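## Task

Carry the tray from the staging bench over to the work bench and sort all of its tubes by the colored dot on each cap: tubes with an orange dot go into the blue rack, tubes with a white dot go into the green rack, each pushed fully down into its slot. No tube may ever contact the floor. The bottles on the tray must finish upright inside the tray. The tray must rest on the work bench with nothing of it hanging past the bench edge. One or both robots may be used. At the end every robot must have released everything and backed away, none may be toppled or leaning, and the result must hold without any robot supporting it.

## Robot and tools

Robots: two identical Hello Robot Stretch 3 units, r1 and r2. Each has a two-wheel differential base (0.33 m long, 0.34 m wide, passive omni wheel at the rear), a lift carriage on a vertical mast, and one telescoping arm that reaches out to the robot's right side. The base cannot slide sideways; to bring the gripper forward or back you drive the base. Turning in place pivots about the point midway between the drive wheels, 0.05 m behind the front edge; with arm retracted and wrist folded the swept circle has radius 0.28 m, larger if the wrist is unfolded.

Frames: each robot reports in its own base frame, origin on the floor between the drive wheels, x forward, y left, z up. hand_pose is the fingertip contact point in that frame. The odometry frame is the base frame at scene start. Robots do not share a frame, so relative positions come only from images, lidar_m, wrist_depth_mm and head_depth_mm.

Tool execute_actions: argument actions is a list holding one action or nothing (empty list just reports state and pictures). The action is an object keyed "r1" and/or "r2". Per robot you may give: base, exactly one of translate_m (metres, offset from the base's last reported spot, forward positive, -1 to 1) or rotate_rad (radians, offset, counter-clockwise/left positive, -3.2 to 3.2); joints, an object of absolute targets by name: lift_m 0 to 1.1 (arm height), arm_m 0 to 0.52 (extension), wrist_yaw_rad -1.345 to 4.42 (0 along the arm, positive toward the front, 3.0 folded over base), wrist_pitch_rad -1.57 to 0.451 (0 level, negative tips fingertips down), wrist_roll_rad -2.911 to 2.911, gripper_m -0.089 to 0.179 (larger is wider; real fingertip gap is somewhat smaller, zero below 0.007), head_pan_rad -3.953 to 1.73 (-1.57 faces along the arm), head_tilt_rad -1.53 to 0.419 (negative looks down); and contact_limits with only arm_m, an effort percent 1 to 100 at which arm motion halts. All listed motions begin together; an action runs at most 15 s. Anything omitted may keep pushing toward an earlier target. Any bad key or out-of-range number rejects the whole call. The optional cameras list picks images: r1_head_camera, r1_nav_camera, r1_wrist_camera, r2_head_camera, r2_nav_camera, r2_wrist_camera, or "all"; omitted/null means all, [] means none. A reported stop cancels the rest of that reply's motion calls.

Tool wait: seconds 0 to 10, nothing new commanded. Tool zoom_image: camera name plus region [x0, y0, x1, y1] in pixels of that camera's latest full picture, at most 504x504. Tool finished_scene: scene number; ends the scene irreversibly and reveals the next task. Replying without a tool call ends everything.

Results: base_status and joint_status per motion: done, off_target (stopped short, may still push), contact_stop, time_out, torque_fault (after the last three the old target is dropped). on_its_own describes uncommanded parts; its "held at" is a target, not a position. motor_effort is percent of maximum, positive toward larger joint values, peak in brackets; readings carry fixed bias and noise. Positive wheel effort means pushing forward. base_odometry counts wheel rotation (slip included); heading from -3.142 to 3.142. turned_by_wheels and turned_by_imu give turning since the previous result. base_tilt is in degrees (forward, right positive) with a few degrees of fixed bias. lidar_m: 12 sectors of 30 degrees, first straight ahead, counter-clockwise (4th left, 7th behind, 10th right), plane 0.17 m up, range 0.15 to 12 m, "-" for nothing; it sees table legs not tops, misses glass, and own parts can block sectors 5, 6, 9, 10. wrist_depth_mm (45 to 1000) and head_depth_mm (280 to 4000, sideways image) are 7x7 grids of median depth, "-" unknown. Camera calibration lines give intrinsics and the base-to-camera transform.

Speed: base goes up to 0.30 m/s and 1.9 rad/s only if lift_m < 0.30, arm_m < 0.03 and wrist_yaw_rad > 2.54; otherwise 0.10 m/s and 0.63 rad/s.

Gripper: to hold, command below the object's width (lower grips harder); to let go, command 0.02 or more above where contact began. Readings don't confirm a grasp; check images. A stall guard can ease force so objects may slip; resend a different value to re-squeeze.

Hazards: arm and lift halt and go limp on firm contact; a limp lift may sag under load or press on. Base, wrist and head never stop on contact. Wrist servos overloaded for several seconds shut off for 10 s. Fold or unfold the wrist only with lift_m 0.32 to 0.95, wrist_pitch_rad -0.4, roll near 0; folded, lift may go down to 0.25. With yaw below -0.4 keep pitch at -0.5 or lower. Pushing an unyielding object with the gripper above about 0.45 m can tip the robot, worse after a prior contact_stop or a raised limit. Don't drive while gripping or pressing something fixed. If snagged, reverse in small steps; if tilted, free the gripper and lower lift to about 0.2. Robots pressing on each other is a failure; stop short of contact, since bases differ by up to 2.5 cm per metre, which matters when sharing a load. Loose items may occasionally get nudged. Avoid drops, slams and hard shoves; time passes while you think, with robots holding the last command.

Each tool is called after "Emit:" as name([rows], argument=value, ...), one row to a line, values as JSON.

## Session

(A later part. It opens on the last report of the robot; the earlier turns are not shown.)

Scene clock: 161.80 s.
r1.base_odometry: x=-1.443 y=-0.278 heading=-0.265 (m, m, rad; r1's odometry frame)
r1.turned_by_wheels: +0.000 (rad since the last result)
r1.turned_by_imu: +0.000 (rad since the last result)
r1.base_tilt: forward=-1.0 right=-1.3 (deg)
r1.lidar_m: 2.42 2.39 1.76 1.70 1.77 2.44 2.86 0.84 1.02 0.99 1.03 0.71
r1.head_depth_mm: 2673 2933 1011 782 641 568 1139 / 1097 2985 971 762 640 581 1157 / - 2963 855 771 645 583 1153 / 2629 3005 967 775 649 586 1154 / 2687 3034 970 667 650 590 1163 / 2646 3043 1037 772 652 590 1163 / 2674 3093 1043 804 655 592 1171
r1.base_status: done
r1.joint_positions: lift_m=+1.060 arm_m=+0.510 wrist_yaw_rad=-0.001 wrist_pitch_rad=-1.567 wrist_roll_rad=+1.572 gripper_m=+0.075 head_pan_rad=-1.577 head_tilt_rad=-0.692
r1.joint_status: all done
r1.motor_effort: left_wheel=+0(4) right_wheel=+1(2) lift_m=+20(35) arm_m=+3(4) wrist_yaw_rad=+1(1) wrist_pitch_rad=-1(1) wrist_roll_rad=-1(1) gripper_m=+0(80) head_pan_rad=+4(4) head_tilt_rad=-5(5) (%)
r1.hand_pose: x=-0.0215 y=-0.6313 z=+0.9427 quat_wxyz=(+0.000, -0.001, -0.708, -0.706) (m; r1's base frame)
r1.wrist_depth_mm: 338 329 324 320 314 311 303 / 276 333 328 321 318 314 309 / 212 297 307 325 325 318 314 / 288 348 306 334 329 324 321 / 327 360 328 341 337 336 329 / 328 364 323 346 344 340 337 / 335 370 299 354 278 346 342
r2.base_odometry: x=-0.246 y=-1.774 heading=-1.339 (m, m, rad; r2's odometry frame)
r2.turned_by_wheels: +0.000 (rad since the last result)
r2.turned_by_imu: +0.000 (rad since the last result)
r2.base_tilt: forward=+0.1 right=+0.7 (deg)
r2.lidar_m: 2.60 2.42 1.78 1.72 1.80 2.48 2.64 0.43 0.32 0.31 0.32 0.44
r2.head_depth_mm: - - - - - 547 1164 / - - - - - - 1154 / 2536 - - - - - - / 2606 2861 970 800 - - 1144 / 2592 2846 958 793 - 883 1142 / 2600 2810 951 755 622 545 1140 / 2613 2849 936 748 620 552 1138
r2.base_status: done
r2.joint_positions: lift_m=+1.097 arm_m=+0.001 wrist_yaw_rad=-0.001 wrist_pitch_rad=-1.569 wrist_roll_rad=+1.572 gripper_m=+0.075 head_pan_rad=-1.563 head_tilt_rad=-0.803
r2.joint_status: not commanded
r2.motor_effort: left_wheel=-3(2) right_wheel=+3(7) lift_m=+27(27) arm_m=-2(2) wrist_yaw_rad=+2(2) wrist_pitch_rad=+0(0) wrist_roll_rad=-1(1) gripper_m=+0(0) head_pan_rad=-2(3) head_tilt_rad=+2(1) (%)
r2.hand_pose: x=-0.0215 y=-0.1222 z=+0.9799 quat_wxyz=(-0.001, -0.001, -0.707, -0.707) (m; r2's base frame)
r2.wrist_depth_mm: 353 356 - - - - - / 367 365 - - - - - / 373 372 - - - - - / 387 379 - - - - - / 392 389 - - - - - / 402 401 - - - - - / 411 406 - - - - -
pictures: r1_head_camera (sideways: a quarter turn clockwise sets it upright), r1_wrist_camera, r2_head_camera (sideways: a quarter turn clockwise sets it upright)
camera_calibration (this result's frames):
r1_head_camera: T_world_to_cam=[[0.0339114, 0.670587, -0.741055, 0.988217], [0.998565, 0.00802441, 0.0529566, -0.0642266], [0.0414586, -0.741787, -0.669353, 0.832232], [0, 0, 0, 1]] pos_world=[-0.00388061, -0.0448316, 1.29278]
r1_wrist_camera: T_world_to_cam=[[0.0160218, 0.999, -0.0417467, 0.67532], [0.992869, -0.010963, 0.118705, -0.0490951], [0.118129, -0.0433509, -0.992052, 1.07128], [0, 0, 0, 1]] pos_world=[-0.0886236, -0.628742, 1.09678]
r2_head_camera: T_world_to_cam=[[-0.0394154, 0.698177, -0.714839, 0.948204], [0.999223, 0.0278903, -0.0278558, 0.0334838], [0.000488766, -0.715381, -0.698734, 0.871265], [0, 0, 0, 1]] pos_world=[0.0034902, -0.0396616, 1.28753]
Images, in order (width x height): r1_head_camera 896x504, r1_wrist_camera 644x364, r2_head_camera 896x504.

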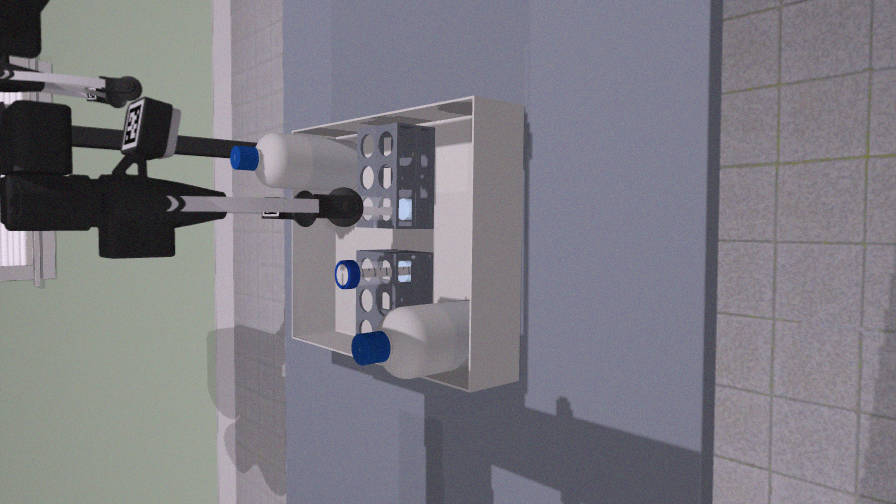

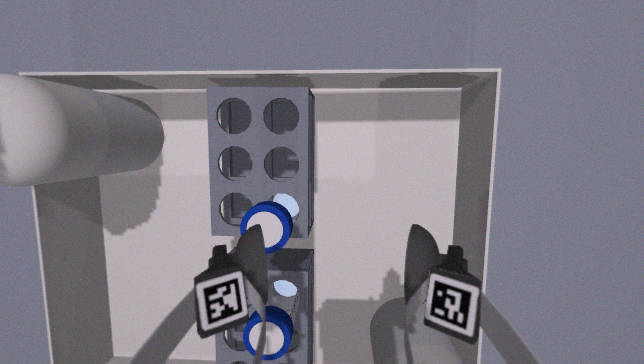

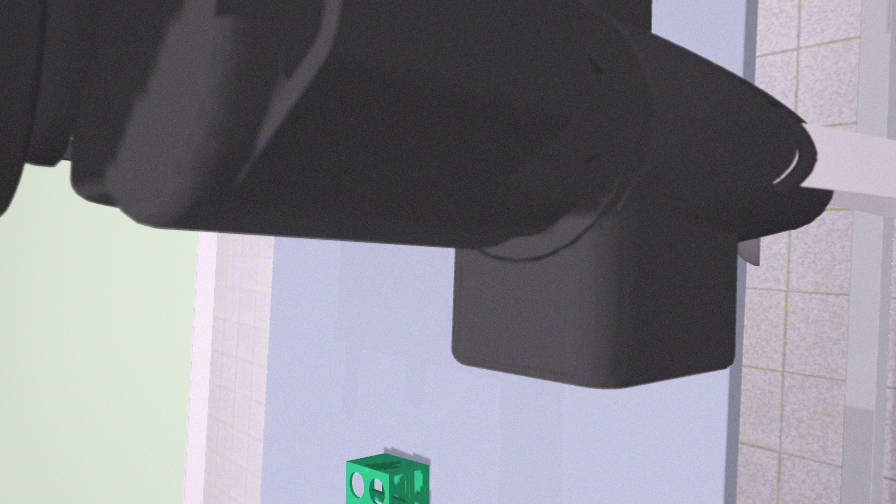

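Emit:
execute_actions([
  {"r1":{"joints":{"arm_m":0.25,"lift_m":1.095}}},
], cameras=[])

Emit:
execute_actions([
  {"r1":{"base":{"rotate_rad":-0.35}}},
], cameras=[])

Emit:
execute_actions([
  {"r1":{"base":{"translate_m":0.22},"joints":{"arm_m":0.2}}},
], cameras=[])

Emit:
execute_actions([
  {"r1":{"base":{"rotate_rad":0.35}}},
], cameras=[])

Emit:
execute_actions([
  {"r1":{"base":{"translate_m":-0.217}}},
], cameras=[])

Emit:
execute_actions([
  {"r1":{"joints":{"arm_m":0.478,"lift_m":1.04}},"r2":{"joints":{"lift_m":0.6}}},
], cameras=["r1_wrist_camera","r2_head_camera","r1_head_camera"])

Scene clock: 167.33 s.
r1.base_odometry: x=-1.443 y=-0.278 heading=-0.265 (m, m, rad; r1's odometry frame)
r1.turned_by_wheels: +0.000 (rad since the last result)
r1.turned_by_imu: +0.000 (rad since the last result)
r1.base_tilt: forward=-0.9 right=-1.4 (deg)
r1.lidar_m: 2.44 2.40 1.77 1.70 1.77 2.44 2.86 0.83 1.02 0.99 1.02 0.71
r1.head_depth_mm: - 2905 974 780 637 566 1154 / - 2888 974 761 646 583 1149 / - - 852 768 644 583 1155 / 2648 2922 946 772 649 586 1156 / 2683 3031 971 667 646 587 1162 / 2669 3017 1040 776 652 589 1165 / 2690 3049 1044 805 654 593 1164
r1.base_status: not commanded
r1.joint_positions: lift_m=+1.095 arm_m=+0.250 wrist_yaw_rad=-0.001 wrist_pitch_rad=-1.567 wrist_roll_rad=+1.572 gripper_m=+0.075 head_pan_rad=-1.577 head_tilt_rad=-0.692
r1.joint_status: all done
r1.motor_effort: left_wheel=+0(1) right_wheel=+2(2) lift_m=+38(40) arm_m=-3(2) wrist_yaw_rad=+1(0) wrist_pitch_rad=-1(1) wrist_roll_rad=-1(1) gripper_m=+1(0) head_pan_rad=+4(5) head_tilt_rad=-5(5) (%)
r1.hand_pose: x=-0.0215 y=-0.3719 z=+0.9770 quat_wxyz=(+0.000, -0.001, -0.708, -0.706) (m; r1's base frame)
r1.wrist_depth_mm: 373 364 362 351 - - - / 373 368 366 362 359 - - / 351 379 371 367 364 - - / 355 387 376 373 371 - - / 368 397 384 385 - - - / 355 404 398 390 390 - - / 357 297 403 398 - - -
r2.base_odometry: x=-0.246 y=-1.774 heading=-1.339 (m, m, rad; r2's odometry frame)
r2.turned_by_wheels: +0.000 (rad since the last result)
r2.turned_by_imu: -0.001 (rad since the last result)
r2.base_tilt: forward=+0.2 right=+0.8 (deg)
r2.lidar_m: 2.60 2.42 1.79 1.72 1.79 2.49 2.64 0.43 0.32 0.31 0.32 0.44
r2.head_depth_mm: - - - - - 547 1163 / - - - - - - 1147 / 2549 - - - - - - / 2601 2915 969 799 - - 1149 / 2612 2884 955 794 - 883 1145 / 2588 2876 949 756 623 546 1138 / 2620 2853 946 748 619 554 1135
r2.base_status: not commanded
r2.joint_positions: lift_m=+1.097 arm_m=+0.001 wrist_yaw_rad=-0.001 wrist_pitch_rad=-1.569 wrist_roll_rad=+1.572 gripper_m=+0.075 head_pan_rad=-1.563 head_tilt_rad=-0.803
r2.joint_status: not commanded
r2.motor_effort: left_wheel=-3(4) right_wheel=+3(3) lift_m=+27(27) arm_m=-2(2) wrist_yaw_rad=+2(1) wrist_pitch_rad=-1(0) wrist_roll_rad=-1(1) gripper_m=+0(0) head_pan_rad=-3(3) head_tilt_rad=+2(2) (%)
r2.hand_pose: x=-0.0215 y=-0.1222 z=+0.9799 quat_wxyz=(-0.001, -0.001, -0.707, -0.707) (m; r2's base frame)
r2.wrist_depth_mm: 358 357 - - - - - / 367 364 - - - - - / 374 375 - - - - - / 388 388 - - - - - / 388 388 - - - - - / 405 406 - - - - - / 416 412 - - - - -
pictures: none
No camera images: the call's "cameras" was empty. Leave "cameras" out to get every camera's image.

Scene clock: 169.00 s.
r1.base_odometry: x=-1.443 y=-0.278 heading=-0.615 (m, m, rad; r1's odometry frame)
r1.turned_by_wheels: -0.350 (rad since the last result)
r1.turned_by_imu: -0.346 (rad since the last result)
r1.base_tilt: forward=-0.9 right=-1.3 (deg)
r1.lidar_m: 0.71 3.99 2.07 1.71 1.70 1.90 2.87 0.83 0.85 0.99 0.99 1.10
r1.head_depth_mm: - 3437 900 783 640 1322 1148 / - 3269 1020 785 642 1294 1154 / - - 946 791 644 1279 1159 / 2782 3017 1002 795 649 587 1156 / 2646 3000 992 778 651 575 1159 / 2534 2848 898 773 652 564 1166 / 2522 2846 944 755 639 552 1148
r1.base_status: done
r1.joint_positions: lift_m=+1.095 arm_m=+0.250 wrist_yaw_rad=-0.001 wrist_pitch_rad=-1.567 wrist_roll_rad=+1.572 gripper_m=+0.075 head_pan_rad=-1.577 head_tilt_rad=-0.692
r1.joint_status: not commanded
r1.motor_effort: left_wheel=+2(4) right_wheel=-1(6) lift_m=+39(39) arm_m=-3(3) wrist_yaw_rad=+0(1) wrist_pitch_rad=-1(1) wrist_roll_rad=-1(1) gripper_m=+0(1) head_pan_rad=+5(4) head_tilt_rad=-6(5) (%)
r1.hand_pose: x=-0.0215 y=-0.3719 z=+0.9770 quat_wxyz=(+0.000, -0.001, -0.708, -0.706) (m; r1's base frame)
r1.wrist_depth_mm: 371 366 359 - - - - / 380 373 367 363 - - - / 386 380 377 371 - - - / 394 389 384 376 - - - / 403 399 388 383 - - - / 413 401 394 391 386 - - / 360 411 401 402 395 - -
r2.base_odometry: x=-0.246 y=-1.774 heading=-1.339 (m, m, rad; r2's odometry frame)
r2.turned_by_wheels: +0.000 (rad since the last result)
r2.turned_by_imu: +0.000 (rad since the last result)
r2.base_tilt: forward=+0.0 right=+0.4 (deg)
r2.lidar_m: 2.59 2.41 1.78 1.72 1.80 2.49 2.64 0.43 0.32 0.31 0.32 0.44
r2.head_depth_mm: - - - - - 547 1162 / - - - - - - 1148 / 2551 - - - - - - / 2585 2880 972 799 - - 1146 / 2584 2900 958 795 - 881 1137 / 2636 2868 949 754 623 545 1134 / 2604 2804 941 747 622 552 1129
r2.base_status: not commanded
r2.joint_positions: lift_m=+1.097 arm_m=+0.001 wrist_yaw_rad=-0.001 wrist_pitch_rad=-1.569 wrist_roll_rad=+1.572 gripper_m=+0.075 head_pan_rad=-1.563 head_tilt_rad=-0.803
r2.joint_status: not commanded
r2.motor_effort: left_wheel=-3(3) right_wheel=+3(3) lift_m=+27(27) arm_m=-2(2) wrist_yaw_rad=+1(2) wrist_pitch_rad=-1(1) wrist_roll_rad=-1(1) gripper_m=+0(0) head_pan_rad=-3(3) head_tilt_rad=+2(2) (%)
r2.hand_pose: x=-0.0215 y=-0.1222 z=+0.9799 quat_wxyz=(-0.001, -0.001, -0.707, -0.707) (m; r2's base frame)
r2.wrist_depth_mm: 357 357 - - - - - / 365 363 - - - - - / 373 372 - - - - - / 386 385 - - - - - / 391 389 - - - - - / 399 398 - - - - - / 410 413 - - - - -
pictures: none
No camera images: the call's "cameras" was empty. Leave "cameras" out to get every camera's image.

Scene clock: 172.87 s.
r1.base_odometry: x=-1.263 y=-0.405 heading=-0.615 (m, m, rad; r1's odometry frame)
r1.turned_by_wheels: +0.000 (rad since the last result)
r1.turned_by_imu: +0.000 (rad since the last result)
r1.base_tilt: forward=-0.9 right=-1.5 (deg)
r1.lidar_m: 0.49 3.65 2.16 1.79 1.78 1.98 3.07 1.01 1.11 0.92 0.91 0.51
r1.head_depth_mm: - 3372 929 783 640 579 1148 / - 3255 977 751 641 556 1156 / - - - 762 614 545 1147 / 2642 2965 906 755 632 547 1116 / 2619 2934 935 587 621 548 1094 / 2526 2860 1040 798 652 550 496 / 2440 2783 2551 807 653 553 486
r1.base_status: done
r1.joint_positions: lift_m=+1.095 arm_m=+0.200 wrist_yaw_rad=-0.001 wrist_pitch_rad=-1.567 wrist_roll_rad=+1.572 gripper_m=+0.075 head_pan_rad=-1.577 head_tilt_rad=-0.692
r1.joint_status: all done
r1.motor_effort: left_wheel=+1(5) right_wheel=-1(2) lift_m=+39(38) arm_m=-3(1) wrist_yaw_rad=+1(1) wrist_pitch_rad=-1(1) wrist_roll_rad=-1(1) gripper_m=+0(0) head_pan_rad=+5(4) head_tilt_rad=-5(5) (%)
r1.hand_pose: x=-0.0215 y=-0.3219 z=+0.9770 quat_wxyz=(+0.000, -0.001, -0.708, -0.706) (m; r1's base frame)
r1.wrist_depth_mm: 371 365 360 355 - - - / 346 356 368 359 - - - / 381 375 374 367 - - - / 376 387 379 377 371 - - / 379 393 384 381 383 - - / 347 377 393 391 386 - - / 355 255 401 401 393 - -
r2.base_odometry: x=-0.246 y=-1.774 heading=-1.339 (m, m, rad; r2's odometry frame)
r2.turned_by_wheels: +0.000 (rad since the last result)
r2.turned_by_imu: -0.001 (rad since the last result)
r2.base_tilt: forward=+0.3 right=+0.7 (deg)
r2.lidar_m: 2.60 2.42 1.79 1.72 1.80 2.49 2.64 0.43 0.32 0.31 0.32 0.44
r2.head_depth_mm: - - - - - 548 1158 / - - - - - - 1146 / 2551 - - - - - - / 2581 2887 966 799 - - 1152 / 2625 2823 958 794 - 881 1150 / 2584 2811 953 755 622 545 1143 / 2647 2863 943 748 621 555 1131
r2.base_status: not commanded
r2.joint_positions: lift_m=+1.097 arm_m=+0.001 wrist_yaw_rad=-0.001 wrist_pitch_rad=-1.569 wrist_roll_rad=+1.572 gripper_m=+0.075 head_pan_rad=-1.563 head_tilt_rad=-0.803
r2.joint_status: not commanded
r2.motor_effort: left_wheel=-4(3) right_wheel=+3(2) lift_m=+27(27) arm_m=-2(2) wrist_yaw_rad=+2(2) wrist_pitch_rad=-1(0) wrist_roll_rad=-1(1) gripper_m=+1(0) head_pan_rad=-2(3) head_tilt_rad=+3(2) (%)
r2.hand_pose: x=-0.0215 y=-0.1222 z=+0.9799 quat_wxyz=(-0.001, -0.001, -0.707, -0.707) (m; r2's base frame)
r2.wrist_depth_mm: 357 357 - - - - - / 363 365 - - - - - / 374 367 - - - - - / 379 380 - - - - - / 393 392 - - - - - / 402 400 - - - - - / 411 410 - - - - -
pictures: none
No camera images: the call's "cameras" was empty. Leave "cameras" out to get every camera's image.

Scene clock: 174.53 s.
r1.base_odometry: x=-1.263 y=-0.405 heading=-0.265 (m, m, rad; r1's odometry frame)
r1.turned_by_wheels: +0.350 (rad since the last result)
r1.turned_by_imu: +0.346 (rad since the last result)
r1.base_tilt: forward=-0.9 right=-1.3 (deg)
r1.lidar_m: 2.21 2.49 1.84 1.77 1.85 2.55 1.01 1.01 0.95 0.91 0.95 0.49
r1.head_depth_mm: - 2877 888 737 616 541 1086 / - 2894 901 678 621 543 1109 / - - - 594 614 544 1111 / 2590 2838 941 794 647 545 1111 / 2589 2925 1035 797 651 547 1116 / 2576 2963 1040 773 651 551 1119 / 2601 2953 1044 754 656 551 1123
r1.base_status: done
r1.joint_positions: lift_m=+1.095 arm_m=+0.200 wrist_yaw_rad=-0.001 wrist_pitch_rad=-1.567 wrist_roll_rad=+1.572 gripper_m=+0.075 head_pan_rad=-1.577 head_tilt_rad=-0.692
r1.joint_status: not commanded
r1.motor_effort: left_wheel=-2(6) right_wheel=+4(7) lift_m=+38(39) arm_m=-3(3) wrist_yaw_rad=+1(1) wrist_pitch_rad=-1(1) wrist_roll_rad=-1(1) gripper_m=+0(1) head_pan_rad=+4(4) head_tilt_rad=-5(4) (%)
r1.hand_pose: x=-0.0215 y=-0.3219 z=+0.9770 quat_wxyz=(+0.000, -0.001, -0.708, -0.706) (m; r1's base frame)
r1.wrist_depth_mm: 337 365 357 354 353 - - / 318 371 364 359 356 - - / 199 232 352 367 364 - - / 359 361 379 377 372 - - / 404 399 394 383 379 - - / 414 410 396 393 388 - - / 425 417 405 399 398 - -
r2.base_odometry: x=-0.246 y=-1.774 heading=-1.339 (m, m, rad; r2's odometry frame)
r2.turned_by_wheels: +0.000 (rad since the last result)
r2.turned_by_imu: +0.000 (rad since the last result)
r2.base_tilt: forward=+0.1 right=+0.6 (deg)
r2.lidar_m: 2.60 2.41 1.78 1.72 1.80 2.49 2.64 0.43 0.32 0.31 0.32 0.44
r2.head_depth_mm: - - - - - 547 1160 / - - - - - - 1154 / 2574 - - - - - - / 2611 2886 968 800 - - 1153 / 2611 2884 956 795 - 882 1144 / 2610 2826 948 755 625 545 1135 / 2612 2833 942 747 621 552 1134
r2.base_status: not commanded
r2.joint_positions: lift_m=+1.097 arm_m=+0.001 wrist_yaw_rad=-0.001 wrist_pitch_rad=-1.569 wrist_roll_rad=+1.572 gripper_m=+0.075 head_pan_rad=-1.563 head_tilt_rad=-0.803
r2.joint_status: not commanded
r2.motor_effort: left_wheel=-4(3) right_wheel=+3(3) lift_m=+27(27) arm_m=-2(2) wrist_yaw_rad=+2(1) wrist_pitch_rad=-1(0) wrist_roll_rad=-1(1) gripper_m=+0(1) head_pan_rad=-3(3) head_tilt_rad=+2(1) (%)
r2.hand_pose: x=-0.0215 y=-0.1222 z=+0.9799 quat_wxyz=(-0.001, -0.001, -0.707, -0.707) (m; r2's base frame)
r2.wrist_depth_mm: 361 357 - - - - - / 365 365 - - - - - / 371 366 - - - - - / 381 382 - - - - - / 395 391 - - - - - / 398 398 - - - - - / 414 415 - - - - -
pictures: none
No camera images: the call's "cameras" was empty. Leave "cameras" out to get every camera's image.

Scene clock: 178.10 s.
r1.base_odometry: x=-1.473 y=-0.348 heading=-0.265 (m, m, rad; r1's odometry frame)
r1.turned_by_wheels: +0.000 (rad since the last result)
r1.turned_by_imu: -0.001 (rad since the last result)
r1.base_tilt: forward=-0.9 right=-1.4 (deg)
r1.lidar_m: 2.42 2.50 1.84 1.78 1.85 2.55 2.84 0.80 0.94 0.91 0.95 0.69
r1.head_depth_mm: - 2887 928 781 640 542 1090 / - 2959 933 759 630 544 1090 / - - - 742 614 544 1114 / 2600 2845 904 743 624 547 1109 / 2575 2954 931 728 629 548 1114 / 2603 2949 1033 728 636 550 1119 / 2607 3001 1044 805 654 552 1122
r1.base_status: done
r1.joint_positions: lift_m=+1.095 arm_m=+0.200 wrist_yaw_rad=-0.001 wrist_pitch_rad=-1.567 wrist_roll_rad=+1.572 gripper_m=+0.075 head_pan_rad=-1.577 head_tilt_rad=-0.692
r1.joint_status: not commanded
r1.motor_effort: left_wheel=-2(6) right_wheel=+4(5) lift_m=+38(38) arm_m=-3(3) wrist_yaw_rad=+1(0) wrist_pitch_rad=-1(1) wrist_roll_rad=-1(1) gripper_m=+0(0) head_pan_rad=+4(5) head_tilt_rad=-4(5) (%)
r1.hand_pose: x=-0.0215 y=-0.3219 z=+0.9770 quat_wxyz=(+0.000, -0.001, -0.708, -0.706) (m; r1's base frame)
r1.wrist_depth_mm: 372 365 359 352 349 - - / 380 370 365 359 355 - - / 349 377 370 368 364 - - / 332 386 379 375 370 - - / 364 397 385 384 382 - - / 341 399 397 394 386 - - / 355 386 389 396 396 - -
r2.base_odometry: x=-0.246 y=-1.774 heading=-1.339 (m, m, rad; r2's odometry frame)
r2.turned_by_wheels: +0.000 (rad since the last result)
r2.turned_by_imu: +0.000 (rad since the last result)
r2.base_tilt: forward=+0.0 right=+0.7 (deg)
r2.lidar_m: 2.60 2.41 1.78 1.73 1.80 2.48 2.64 0.43 0.32 0.31 0.32 0.44
r2.head_depth_mm: - - - - - 546 1165 / - - - - - - 1146 / 2554 - - - - - - / 2596 2835 968 801 - - 1152 / 2610 2879 964 795 - 886 1146 / 2606 2840 957 754 624 546 1138 / 2578 2837 940 750 618 553 1129
r2.base_status: not commanded
r2.joint_positions: lift_m=+1.097 arm_m=+0.001 wrist_yaw_rad=-0.001 wrist_pitch_rad=-1.569 wrist_roll_rad=+1.572 gripper_m=+0.075 head_pan_rad=-1.563 head_tilt_rad=-0.803
r2.joint_status: not commanded
r2.motor_effort: left_wheel=-3(3) right_wheel=+3(3) lift_m=+27(27) arm_m=-1(1) wrist_yaw_rad=+2(2) wrist_pitch_rad=-1(1) wrist_roll_rad=-1(1) gripper_m=+1(1) head_pan_rad=-3(3) head_tilt_rad=+2(3) (%)
r2.hand_pose: x=-0.0215 y=-0.1222 z=+0.9799 quat_wxyz=(-0.001, -0.001, -0.707, -0.707) (m; r2's base frame)
r2.wrist_depth_mm: 358 361 - - - - - / 366 365 - - - - - / 373 372 - - - - - / 385 379 - - - - - / 394 392 - - - - - / 401 394 - - - - - / 409 403 - - - - -
pictures: none
No camera images: the call's "cameras" was empty. Leave "cameras" out to get every camera's image.

Scene clock: 183.47 s.
r1.base_odometry: x=-1.473 y=-0.348 heading=-0.265 (m, m, rad; r1's odometry frame)
r1.turned_by_wheels: +0.000 (rad since the last result)
r1.turned_by_imu: +0.000 (rad since the last result)
r1.base_tilt: forward=-0.9 right=-1.3 (deg)
r1.lidar_m: 2.43 2.49 1.84 1.78 1.85 2.55 2.85 0.80 0.95 0.91 0.95 0.69
r1.head_depth_mm: 2651 2910 1010 783 639 542 1082 / 2541 2816 1010 754 626 543 1085 / - 1253 812 747 617 546 1112 / 2607 2988 919 743 625 547 1117 / 2581 2972 923 727 631 549 1115 / 2595 2951 1032 731 633 550 1121 / 2601 3004 1040 804 656 552 1125
r1.base_status: not commanded
r1.joint_positions: lift_m=+1.040 arm_m=+0.478 wrist_yaw_rad=-0.001 wrist_pitch_rad=-1.567 wrist_roll_rad=+1.572 gripper_m=+0.075 head_pan_rad=-1.577 head_tilt_rad=-0.692
r1.joint_status: all done
r1.motor_effort: left_wheel=-3(2) right_wheel=+4(3) lift_m=+21(33) arm_m=+3(3) wrist_yaw_rad=+0(1) wrist_pitch_rad=-1(1) wrist_roll_rad=-1(1) gripper_m=+1(0) head_pan_rad=+4(4) head_tilt_rad=-5(5) (%)
r1.hand_pose: x=-0.0215 y=-0.5993 z=+0.9227 quat_wxyz=(+0.000, -0.001, -0.708, -0.706) (m; r1's base frame)
r1.wrist_depth_mm: 314 310 307 299 295 289 286 / 318 314 307 264 297 292 293 / 179 223 312 251 306 298 295 / 185 265 320 288 310 304 301 / 343 331 327 260 317 310 307 / 351 338 332 279 326 291 313 / 358 329 345 273 329 270 322
r2.base_odometry: x=-0.246 y=-1.774 heading=-1.339 (m, m, rad; r2's odometry frame)
r2.turned_by_wheels: +0.000 (rad since the last result)
r2.turned_by_imu: -0.001 (rad since the last result)
r2.base_tilt: forward=+0.0 right=+0.6 (deg)
r2.lidar_m: 2.60 2.41 1.78 1.72 1.80 2.49 2.65 0.43 0.32 0.31 0.32 0.44
r2.head_depth_mm: 539 615 864 733 612 559 1162 / 2571 2867 909 590 619 555 1176 / 2529 2817 942 749 634 553 1183 / 2634 2859 969 767 631 551 1170 / 2607 2885 961 758 628 546 1144 / 2633 2842 949 756 625 545 1139 / 2590 2852 943 747 618 553 1131
r2.base_status: not commanded
r2.joint_positions: lift_m=+0.600 arm_m=+0.001 wrist_yaw_rad=-0.001 wrist_pitch_rad=-1.569 wrist_roll_rad=+1.572 gripper_m=+0.075 head_pan_rad=-1.563 head_tilt_rad=-0.803
r2.joint_status: all done
r2.motor_effort: left_wheel=-3(4) right_wheel=+3(3) lift_m=+12(24) arm_m=-2(2) wrist_yaw_rad=+1(1) wrist_pitch_rad=-1(1) wrist_roll_rad=-1(1) gripper_m=+0(0) head_pan_rad=-3(3) head_tilt_rad=+2(3) (%)
r2.hand_pose: x=-0.0215 y=-0.1222 z=+0.4829 quat_wxyz=(-0.001, -0.001, -0.707, -0.707) (m; r2's base frame)
r2.wrist_depth_mm: 600 599 593 595 - 593 596 / 615 629 617 - - - 599 / 649 639 624 - - - 607 / 659 644 637 - - - 644 / 660 668 647 660 641 655 653 / 686 683 665 678 685 661 670 / 703 689 695 681 687 689 674
pictures: r1_head_camera (sideways: a quarter turn clockwise sets it upright), r1_wrist_camera, r2_head_camera (sideways: a quarter turn clockwise sets it upright)
camera_calibration (this result's frames):
r1_head_camera: T_world_to_cam=[[0.0339082, 0.670588, -0.741055, 0.988218], [0.998565, 0.00802918, 0.0529566, -0.0642266], [0.0414621, -0.741787, -0.669353, 0.832232], [0, 0, 0, 1]] pos_world=[-0.0038804, -0.0448316, 1.29278]
r1_wrist_camera: T_world_to_cam=[[0.0159672, 0.998996, -0.0418652, 0.642656], [0.99287, -0.0108947, 0.118706, -0.046329], [0.118131, -0.0434621, -0.992046, 1.05274], [0, 0, 0, 1]] pos_world=[-0.0886245, -0.596761, 1.07678]
r2_head_camera: T_world_to_cam=[[-0.0394154, 0.698177, -0.714839, 0.948204], [0.999223, 0.0278903, -0.0278558, 0.0334838], [0.000488766, -0.715381, -0.698734, 0.871265], [0, 0, 0, 1]] pos_world=[0.0034902, -0.0396616, 1.28753]
Images, in order (width x height): r1_head_camera 896x504, r1_wrist_camera 644x364, r2_head_camera 896x504.

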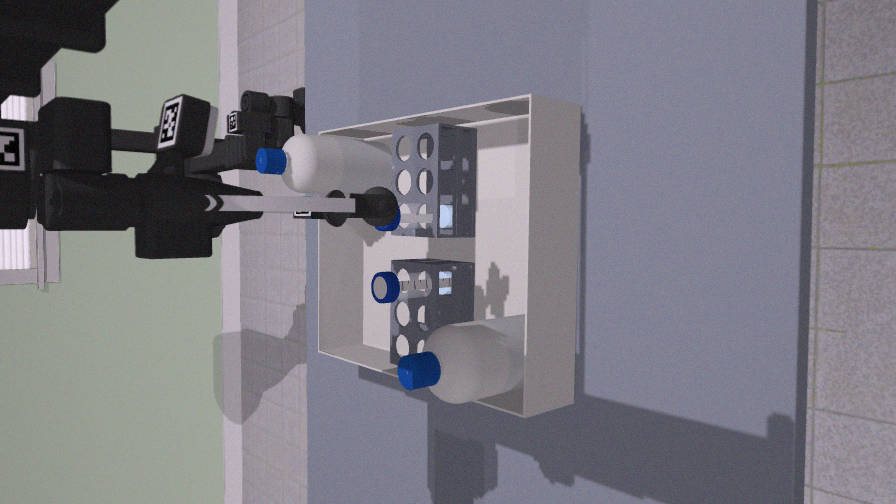

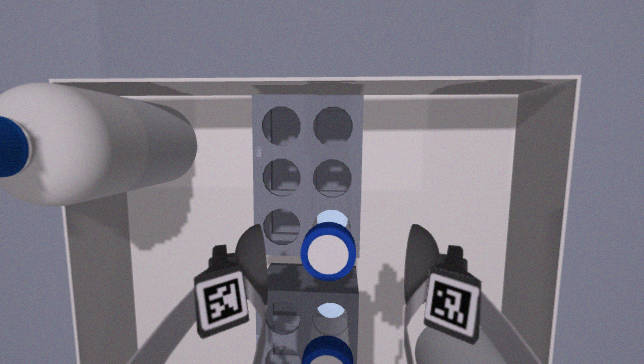

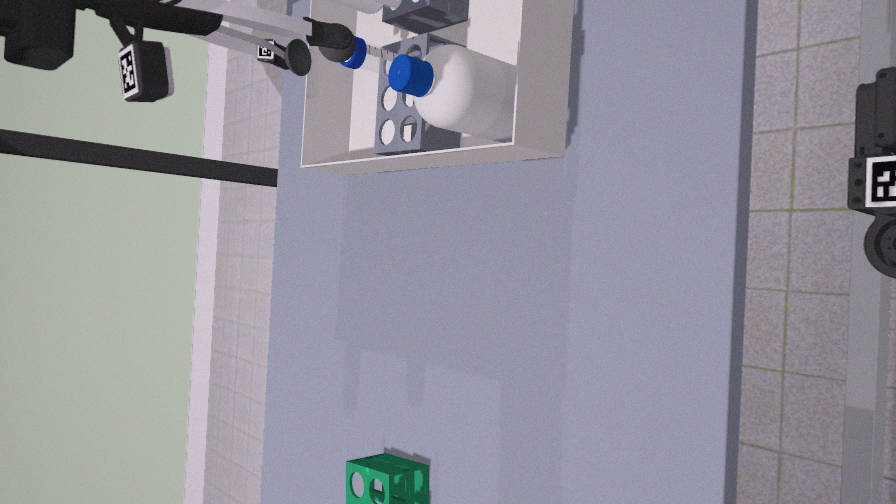

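Emit:
execute_actions([
  {"r1":{"base":{"translate_m":0.008},"joints":{"arm_m":0.482,"lift_m":0.99}},"r2":{"base":{"translate_m":0.2}}},
], cameras=["r1_wrist_camera","r2_head_camera","r1_head_camera"])

Scene clock: 187.40 s.
r1.base_odometry: x=-1.465 y=-0.350 heading=-0.265 (m, m, rad; r1's odometry frame)
r1.turned_by_wheels: +0.000 (rad since the last result)
r1.turned_by_imu: +0.000 (rad since the last result)
r1.base_tilt: forward=-0.9 right=-1.4 (deg)
r1.lidar_m: 2.42 2.50 1.84 1.78 1.85 2.54 2.86 0.80 0.95 0.91 0.95 0.68
r1.head_depth_mm: 2423 - 1009 784 641 541 1090 / - 1254 974 743 615 541 1079 / - - 821 741 620 546 1113 / 2566 2851 918 747 625 548 1116 / 2596 2906 928 722 625 549 1117 / 2626 2955 1036 775 636 550 1123 / 2576 2914 1039 804 653 552 1121
r1.base_status: done
r1.joint_positions: lift_m=+0.990 arm_m=+0.482 wrist_yaw_rad=-0.001 wrist_pitch_rad=-1.567 wrist_roll_rad=+1.572 gripper_m=+0.075 head_pan_rad=-1.577 head_tilt_rad=-0.692
r1.joint_status: all done
r1.motor_effort: left_wheel=-2(3) right_wheel=+4(9) lift_m=+21(21) arm_m=+3(4) wrist_yaw_rad=+0(0) wrist_pitch_rad=-1(1) wrist_roll_rad=-1(1) gripper_m=+0(0) head_pan_rad=+5(4) head_tilt_rad=-5(5) (%)
r1.hand_pose: x=-0.0215 y=-0.6033 z=+0.8727 quat_wxyz=(+0.000, -0.001, -0.708, -0.706) (m; r1's base frame)
r1.wrist_depth_mm: 263 259 254 251 247 243 240 / 181 228 227 198 250 244 198 / 161 219 263 201 254 251 207 / 178 272 268 207 260 255 208 / 247 281 275 207 264 263 218 / 247 286 277 148 273 265 217 / 248 291 282 219 276 261 228
r2.base_odometry: x=-0.200 y=-1.968 heading=-1.339 (m, m, rad; r2's odometry frame)
r2.turned_by_wheels: +0.000 (rad since the last result)
r2.turned_by_imu: +0.000 (rad since the last result)
r2.base_tilt: forward=+0.0 right=+0.8 (deg)
r2.lidar_m: 2.40 2.40 1.78 1.72 1.80 2.49 1.11 0.43 0.32 0.31 0.32 0.44
r2.head_depth_mm: 2460 2845 990 781 646 560 1167 / 2585 2844 984 777 639 554 1180 / 2567 2875 976 769 637 552 1185 / 2605 2869 972 763 630 550 1159 / 2624 2882 959 741 628 548 1147 / 2652 2857 955 737 624 556 1136 / 2604 2839 943 746 620 553 1135
r2.base_status: done
r2.joint_positions: lift_m=+0.600 arm_m=+0.001 wrist_yaw_rad=-0.001 wrist_pitch_rad=-1.569 wrist_roll_rad=+1.572 gripper_m=+0.075 head_pan_rad=-1.563 head_tilt_rad=-0.803
r2.joint_status: not commanded
r2.motor_effort: left_wheel=-3(5) right_wheel=+3(8) lift_m=+11(13) arm_m=-2(2) wrist_yaw_rad=+1(1) wrist_pitch_rad=+0(0) wrist_roll_rad=-1(1) gripper_m=+1(1) head_pan_rad=-3(3) head_tilt_rad=+2(2) (%)
r2.hand_pose: x=-0.0215 y=-0.1222 z=+0.4829 quat_wxyz=(-0.001, -0.001, -0.707, -0.707) (m; r2's base frame)
r2.wrist_depth_mm: 606 614 603 598 - 602 618 / 619 611 612 - - - 608 / 634 635 632 - - - 626 / 665 650 642 - - - 636 / 674 666 653 673 655 644 645 / 670 677 683 673 670 663 663 / 703 692 690 677 693 670 685
pictures: r1_head_camera (sideways: a quarter turn clockwise sets it upright), r1_wrist_camera, r2_head_camera (sideways: a quarter turn clockwise sets it upright)
camera_calibration (this result's frames):
r1_head_camera: T_world_to_cam=[[0.033908, 0.670588, -0.741055, 0.988218], [0.998565, 0.00802941, 0.0529566, -0.0642266], [0.0414623, -0.741787, -0.669353, 0.832232], [0, 0, 0, 1]] pos_world=[-0.00388039, -0.0448316, 1.29278]
r1_wrist_camera: T_world_to_cam=[[0.0159675, 0.998996, -0.0418652, 0.644559], [0.99287, -0.0108949, 0.118706, -0.0404363], [0.118131, -0.0434621, -0.992046, 1.00296], [0, 0, 0, 1]] pos_world=[-0.0886245, -0.600761, 1.02677]
r2_head_camera: T_world_to_cam=[[-0.0394154, 0.698177, -0.714839, 0.948204], [0.999223, 0.0278903, -0.0278558, 0.0334838], [0.000488766, -0.715381, -0.698734, 0.871265], [0, 0, 0, 1]] pos_world=[0.0034902, -0.0396616, 1.28753]
Images, in order (width x height): r1_head_camera 896x504, r1_wrist_camera 644x364, r2_head_camera 896x504.

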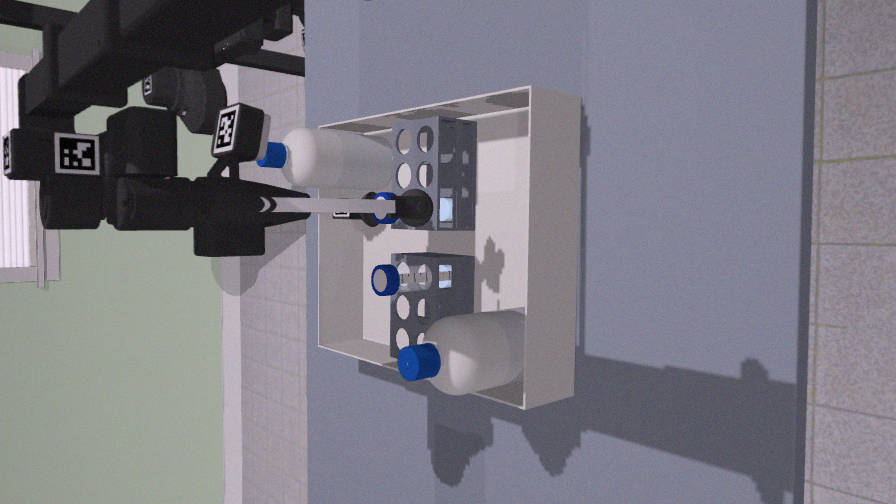

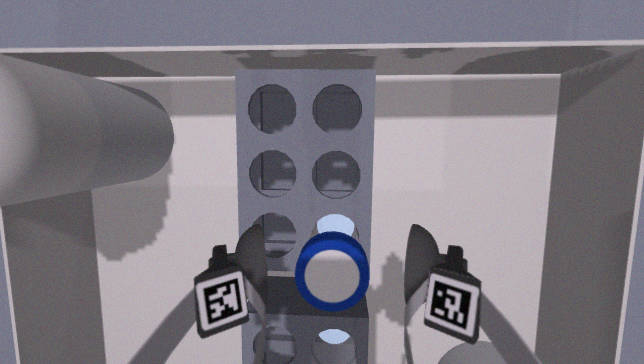

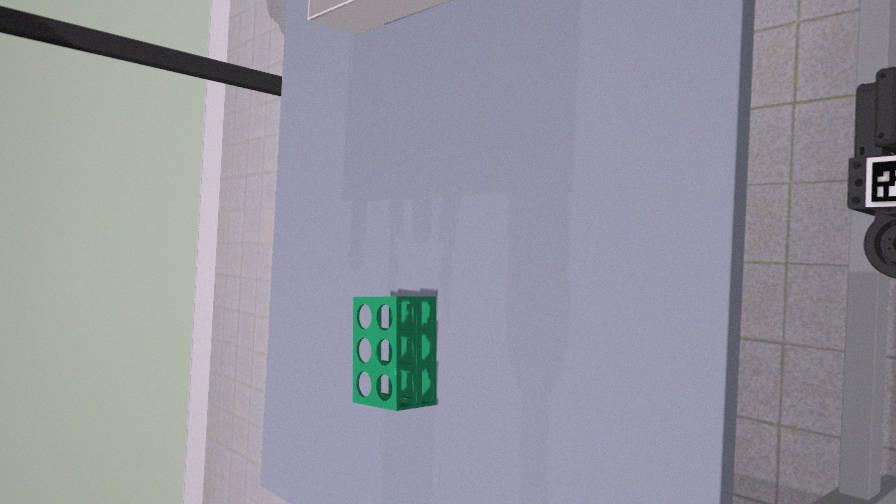

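Emit:
execute_actions([
  {"r1":{"joints":{"gripper_m":0.012}}},
], cameras=[])

Emit:
execute_actions([
  {"r1":{"joints":{"lift_m":1.095}}},
], cameras=["r1_head_camera"])

Emit:
execute_actions([
  {"r1":{"base":{"translate_m":-0.6},"joints":{"arm_m":0.45}}},
], cameras=["r1_wrist_camera","r2_head_camera","r1_head_camera"])

Scene clock: 189.83 s.
r1.base_odometry: x=-1.465 y=-0.350 heading=-0.265 (m, m, rad; r1's odometry frame)
r1.turned_by_wheels: +0.000 (rad since the last result)
r1.turned_by_imu: +0.000 (rad since the last result)
r1.base_tilt: forward=-0.9 right=-1.4 (deg)
r1.lidar_m: 2.42 2.50 1.85 1.78 1.85 2.56 2.86 0.81 0.94 0.91 0.95 0.68
r1.head_depth_mm: 2410 - 1012 785 641 541 1087 / - 1263 971 741 616 544 1085 / - - 812 740 621 546 1110 / 2577 2862 914 741 625 548 1111 / 2583 2947 926 726 627 549 1116 / 2623 2940 1032 774 634 551 1113 / 2580 2973 1043 805 655 553 1126
r1.base_status: not commanded
r1.joint_positions: lift_m=+0.990 arm_m=+0.482 wrist_yaw_rad=-0.001 wrist_pitch_rad=-1.567 wrist_roll_rad=+1.572 gripper_m=+0.012 head_pan_rad=-1.577 head_tilt_rad=-0.692
r1.joint_status: all done
r1.motor_effort: left_wheel=-2(2) right_wheel=+4(4) lift_m=+21(20) arm_m=+3(3) wrist_yaw_rad=+0(0) wrist_pitch_rad=-1(0) wrist_roll_rad=-1(1) gripper_m=-8(83) head_pan_rad=+4(3) head_tilt_rad=-6(4) (%)
r1.hand_pose: x=-0.0215 y=-0.6033 z=+0.8727 quat_wxyz=(+0.000, -0.001, -0.708, -0.706) (m; r1's base frame)
r1.wrist_depth_mm: 266 260 255 251 247 242 239 / 181 229 227 198 248 246 197 / 160 218 263 201 255 251 207 / 178 272 269 207 260 255 206 / 247 280 275 206 265 260 218 / 247 287 282 145 - 264 217 / 248 291 279 218 280 270 229
r2.base_odometry: x=-0.200 y=-1.968 heading=-1.339 (m, m, rad; r2's odometry frame)
r2.turned_by_wheels: +0.000 (rad since the last result)
r2.turned_by_imu: +0.000 (rad since the last result)
r2.base_tilt: forward=+0.1 right=+0.8 (deg)
r2.lidar_m: 2.40 2.40 1.78 1.72 1.80 2.48 1.11 0.43 0.32 0.31 0.32 0.44
r2.head_depth_mm: 2499 2845 991 781 643 559 1161 / 2583 2897 988 778 642 556 1181 / 2610 2885 975 769 633 554 1177 / 2632 2908 968 764 632 550 1171 / 2600 2840 959 737 629 549 1146 / 2584 2849 949 734 625 556 1141 / 2613 2867 940 747 621 554 1129
r2.base_status: not commanded
r2.joint_positions: lift_m=+0.600 arm_m=+0.001 wrist_yaw_rad=-0.001 wrist_pitch_rad=-1.569 wrist_roll_rad=+1.572 gripper_m=+0.075 head_pan_rad=-1.563 head_tilt_rad=-0.803
r2.joint_status: not commanded
r2.motor_effort: left_wheel=-3(3) right_wheel=+3(3) lift_m=+12(12) arm_m=-1(2) wrist_yaw_rad=+2(2) wrist_pitch_rad=+0(1) wrist_roll_rad=-1(1) gripper_m=+0(0) head_pan_rad=-3(3) head_tilt_rad=+3(2) (%)
r2.hand_pose: x=-0.0215 y=-0.1222 z=+0.4829 quat_wxyz=(-0.001, -0.001, -0.707, -0.707) (m; r2's base frame)
r2.wrist_depth_mm: 610 615 617 614 - 595 597 / 623 606 613 - - - 615 / 639 630 625 - - - 615 / 650 643 642 - - - 638 / 659 656 653 663 654 652 651 / 681 676 660 659 683 657 660 / 697 693 682 698 673 676 659
pictures: none
No camera images: the call's "cameras" was empty. Leave "cameras" out to get every camera's image.

Scene clock: 191.63 s.
r1.base_odometry: x=-1.465 y=-0.350 heading=-0.265 (m, m, rad; r1's odometry frame)
r1.turned_by_wheels: +0.000 (rad since the last result)
r1.turned_by_imu: +0.000 (rad since the last result)
r1.base_tilt: forward=-0.8 right=-1.3 (deg)
r1.lidar_m: 2.42 2.49 1.84 1.78 1.85 2.55 2.85 0.80 0.94 0.91 0.95 0.68
r1.head_depth_mm: 2447 1256 1006 783 640 542 1086 / 2557 2815 1012 741 614 544 1083 / 2570 2951 813 744 618 546 1112 / 2535 2951 920 744 624 546 1118 / 2600 2933 927 723 629 548 1117 / 2593 2966 1037 775 636 550 1120 / 2589 3008 1042 807 656 552 1123
r1.base_status: not commanded
r1.joint_positions: lift_m=+1.095 arm_m=+0.482 wrist_yaw_rad=-0.001 wrist_pitch_rad=-1.567 wrist_roll_rad=+1.572 gripper_m=+0.012 head_pan_rad=-1.577 head_tilt_rad=-0.692
r1.joint_status: all done
r1.motor_effort: left_wheel=-2(2) right_wheel=+4(4) lift_m=+38(40) arm_m=+3(3) wrist_yaw_rad=+2(0) wrist_pitch_rad=-1(1) wrist_roll_rad=-1(1) gripper_m=-9(9) head_pan_rad=+4(5) head_tilt_rad=-3(4) (%)
r1.hand_pose: x=-0.0215 y=-0.6033 z=+0.9770 quat_wxyz=(+0.000, -0.001, -0.708, -0.706) (m; r1's base frame)
r1.wrist_depth_mm: 370 364 359 354 345 343 335 / 380 369 364 351 354 347 344 / 201 233 365 306 360 352 350 / 399 342 378 343 365 358 356 / 403 391 384 233 370 365 362 / 419 395 394 145 - 371 369 / 424 395 396 334 376 380 379
r2.base_odometry: x=-0.200 y=-1.968 heading=-1.339 (m, m, rad; r2's odometry frame)
r2.turned_by_wheels: +0.000 (rad since the last result)
r2.turned_by_imu: +0.000 (rad since the last result)
r2.base_tilt: forward=+0.3 right=+0.8 (deg)
r2.lidar_m: 2.40 2.41 1.78 1.72 1.79 2.48 1.11 0.43 0.32 0.31 0.32 0.44
r2.head_depth_mm: 2519 2868 993 781 643 559 1167 / 2577 2888 987 774 638 555 1183 / 2591 2863 977 770 635 554 1177 / 2546 2871 971 765 633 550 1167 / 2599 2918 960 736 629 548 1144 / 2618 2831 948 736 623 557 1140 / 2599 2879 944 746 621 553 1131
r2.base_status: not commanded
r2.joint_positions: lift_m=+0.600 arm_m=+0.001 wrist_yaw_rad=-0.001 wrist_pitch_rad=-1.569 wrist_roll_rad=+1.572 gripper_m=+0.075 head_pan_rad=-1.563 head_tilt_rad=-0.803
r2.joint_status: not commanded
r2.motor_effort: left_wheel=-4(3) right_wheel=+3(2) lift_m=+12(12) arm_m=-1(2) wrist_yaw_rad=+1(2) wrist_pitch_rad=+0(0) wrist_roll_rad=-1(1) gripper_m=+0(0) head_pan_rad=-2(3) head_tilt_rad=+2(2) (%)
r2.hand_pose: x=-0.0215 y=-0.1222 z=+0.4829 quat_wxyz=(-0.001, -0.001, -0.707, -0.707) (m; r2's base frame)
r2.wrist_depth_mm: 609 600 604 592 - 589 597 / 625 614 616 - - - 603 / 634 635 628 - - - 606 / 652 643 640 - - - 628 / 663 665 651 673 648 660 654 / 684 689 689 671 668 666 672 / 693 696 693 680 700 686 677
pictures: r1_head_camera (sideways: a quarter turn clockwise sets it upright)
camera_calibration (this result's frames):
r1_head_camera: T_world_to_cam=[[0.0339082, 0.670588, -0.741055, 0.988217], [0.998565, 0.00802917, 0.0529566, -0.0642266], [0.0414621, -0.741787, -0.669353, 0.832232], [0, 0, 0, 1]] pos_world=[-0.0038804, -0.0448316, 1.29278]
Images, in order (width x height): r1_head_camera 896x504.

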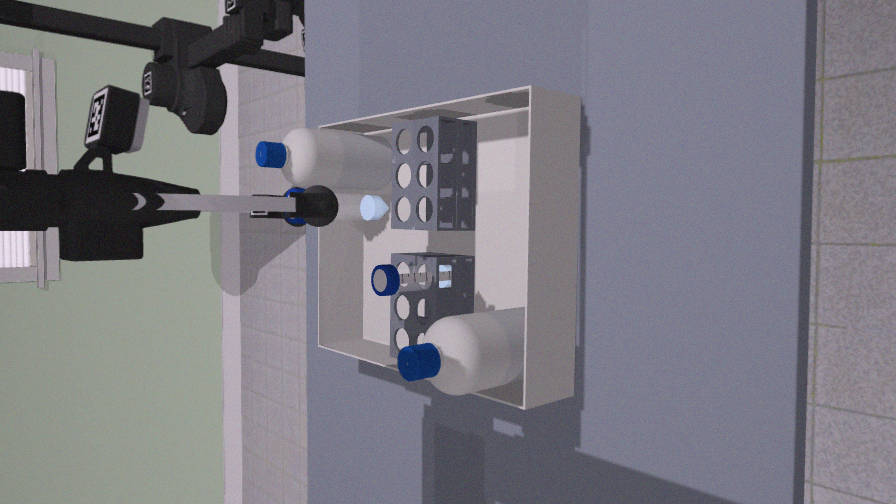

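Scene clock: 198.97 s.
r1.base_odometry: x=-2.044 y=-0.193 heading=-0.265 (m, m, rad; r1's odometry frame)
r1.turned_by_wheels: +0.000 (rad since the last result)
r1.turned_by_imu: -0.001 (rad since the last result)
r1.base_tilt: forward=-0.9 right=-1.2 (deg)
r1.lidar_m: 1.26 2.51 1.84 1.78 1.86 2.34 2.25 2.34 0.30 0.90 0.94 1.30
r1.head_depth_mm: 2526 2859 2483 1798 641 542 593 / 2584 2981 1017 783 643 542 688 / - 2937 976 768 647 544 1094 / 2505 2975 1021 741 648 546 1093 / 2451 2783 1027 774 648 549 1097 / 2609 1274 1039 804 652 551 1096 / 2623 2906 1046 803 653 553 1122
r1.base_status: done
r1.joint_positions: lift_m=+1.095 arm_m=+0.450 wrist_yaw_rad=-0.001 wrist_pitch_rad=-1.567 wrist_roll_rad=+1.572 gripper_m=+0.012 head_pan_rad=-1.577 head_tilt_rad=-0.692
r1.joint_status: all done
r1.motor_effort: left_wheel=-2(4) right_wheel=+3(5) lift_m=+39(39) arm_m=-3(5) wrist_yaw_rad=+0(0) wrist_pitch_rad=-1(1) wrist_roll_rad=-1(1) gripper_m=-8(8) head_pan_rad=+5(5) head_tilt_rad=-4(4) (%)
r1.hand_pose: x=-0.0215 y=-0.5719 z=+0.9770 quat_wxyz=(+0.000, -0.001, -0.708, -0.706) (m; r1's base frame)
r1.wrist_depth_mm: 369 367 360 348 347 342 335 / 374 372 365 358 354 346 341 / 386 381 372 367 360 355 352 / 398 390 382 373 364 361 354 / 403 397 390 234 374 371 361 / 414 405 398 145 - 378 373 / 419 412 408 398 394 385 377
r2.base_odometry: x=-0.200 y=-1.968 heading=-1.339 (m, m, rad; r2's odometry frame)
r2.turned_by_wheels: +0.000 (rad since the last result)
r2.turned_by_imu: -0.001 (rad since the last result)
r2.base_tilt: forward=+0.2 right=+0.7 (deg)
r2.lidar_m: 2.39 2.41 1.78 1.72 1.80 2.48 1.12 0.43 0.32 0.31 0.32 0.44
r2.head_depth_mm: 2597 2903 992 786 644 558 1163 / 2622 2851 985 776 639 556 1186 / 2601 2875 980 770 637 552 1175 / 2598 2877 972 764 632 550 1163 / 2550 2810 959 739 628 548 1148 / 1149 2755 919 737 624 556 1139 / 559 2817 944 748 620 554 1135
r2.base_status: not commanded
r2.joint_positions: lift_m=+0.600 arm_m=+0.001 wrist_yaw_rad=-0.001 wrist_pitch_rad=-1.569 wrist_roll_rad=+1.572 gripper_m=+0.075 head_pan_rad=-1.563 head_tilt_rad=-0.803
r2.joint_status: not commanded
r2.motor_effort: left_wheel=-4(3) right_wheel=+3(2) lift_m=+13(13) arm_m=-1(2) wrist_yaw_rad=+2(1) wrist_pitch_rad=-1(0) wrist_roll_rad=-1(1) gripper_m=-1(0) head_pan_rad=-2(3) head_tilt_rad=+2(3) (%)
r2.hand_pose: x=-0.0215 y=-0.1222 z=+0.4829 quat_wxyz=(-0.001, -0.001, -0.707, -0.707) (m; r2's base frame)
r2.wrist_depth_mm: 615 599 612 605 - 597 599 / 622 611 611 - - - 604 / 632 644 632 - - - 614 / 638 644 651 - - - 648 / 681 664 655 650 645 652 656 / 673 667 688 686 676 656 673 / 688 695 684 695 687 684 665
pictures: r1_head_camera (sideways: a quarter turn clockwise sets it upright), r1_wrist_camera, r2_head_camera (sideways: a quarter turn clockwise sets it upright)
camera_calibration (this result's frames):
r1_head_camera: T_world_to_cam=[[0.033908, 0.670588, -0.741055, 0.988218], [0.998565, 0.00802941, 0.0529566, -0.0642266], [0.0414623, -0.741787, -0.669353, 0.832232], [0, 0, 0, 1]] pos_world=[-0.00388039, -0.0448316, 1.29278]
r1_wrist_camera: T_world_to_cam=[[0.0159675, 0.998996, -0.0418652, 0.617557], [0.99287, -0.0108949, 0.118706, -0.0524723], [0.118131, -0.0434621, -0.992046, 1.10777], [0, 0, 0, 1]] pos_world=[-0.0886245, -0.569363, 1.13104]
r2_head_camera: T_world_to_cam=[[-0.0394153, 0.698177, -0.714839, 0.948204], [0.999223, 0.0278901, -0.0278558, 0.0334838], [0.000488681, -0.715381, -0.698734, 0.871265], [0, 0, 0, 1]] pos_world=[0.00349019, -0.0396616, 1.28753]
Images, in order (width x height): r1_head_camera 896x504, r1_wrist_camera 644x364, r2_head_camera 896x504.

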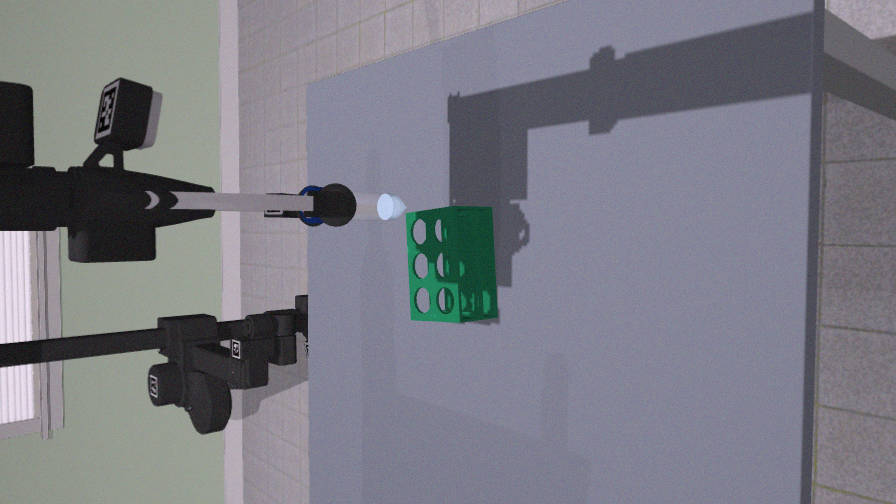

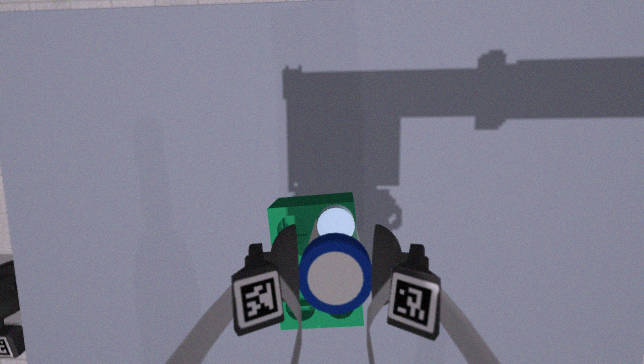

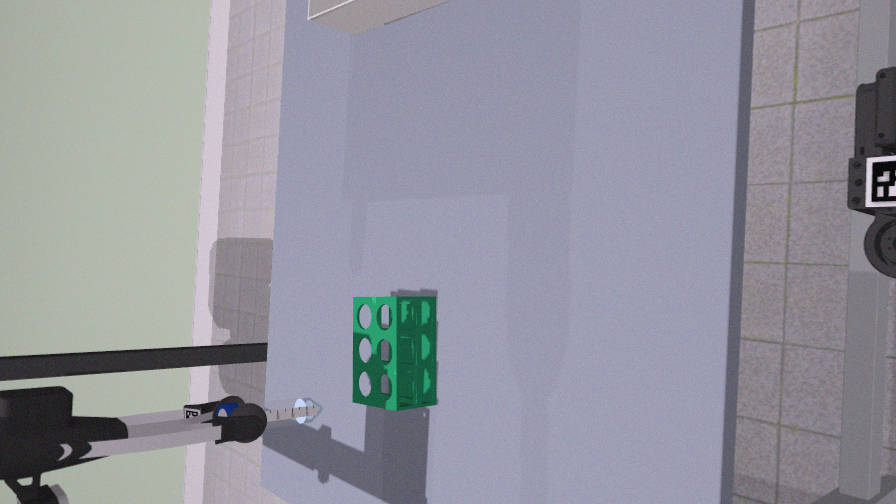

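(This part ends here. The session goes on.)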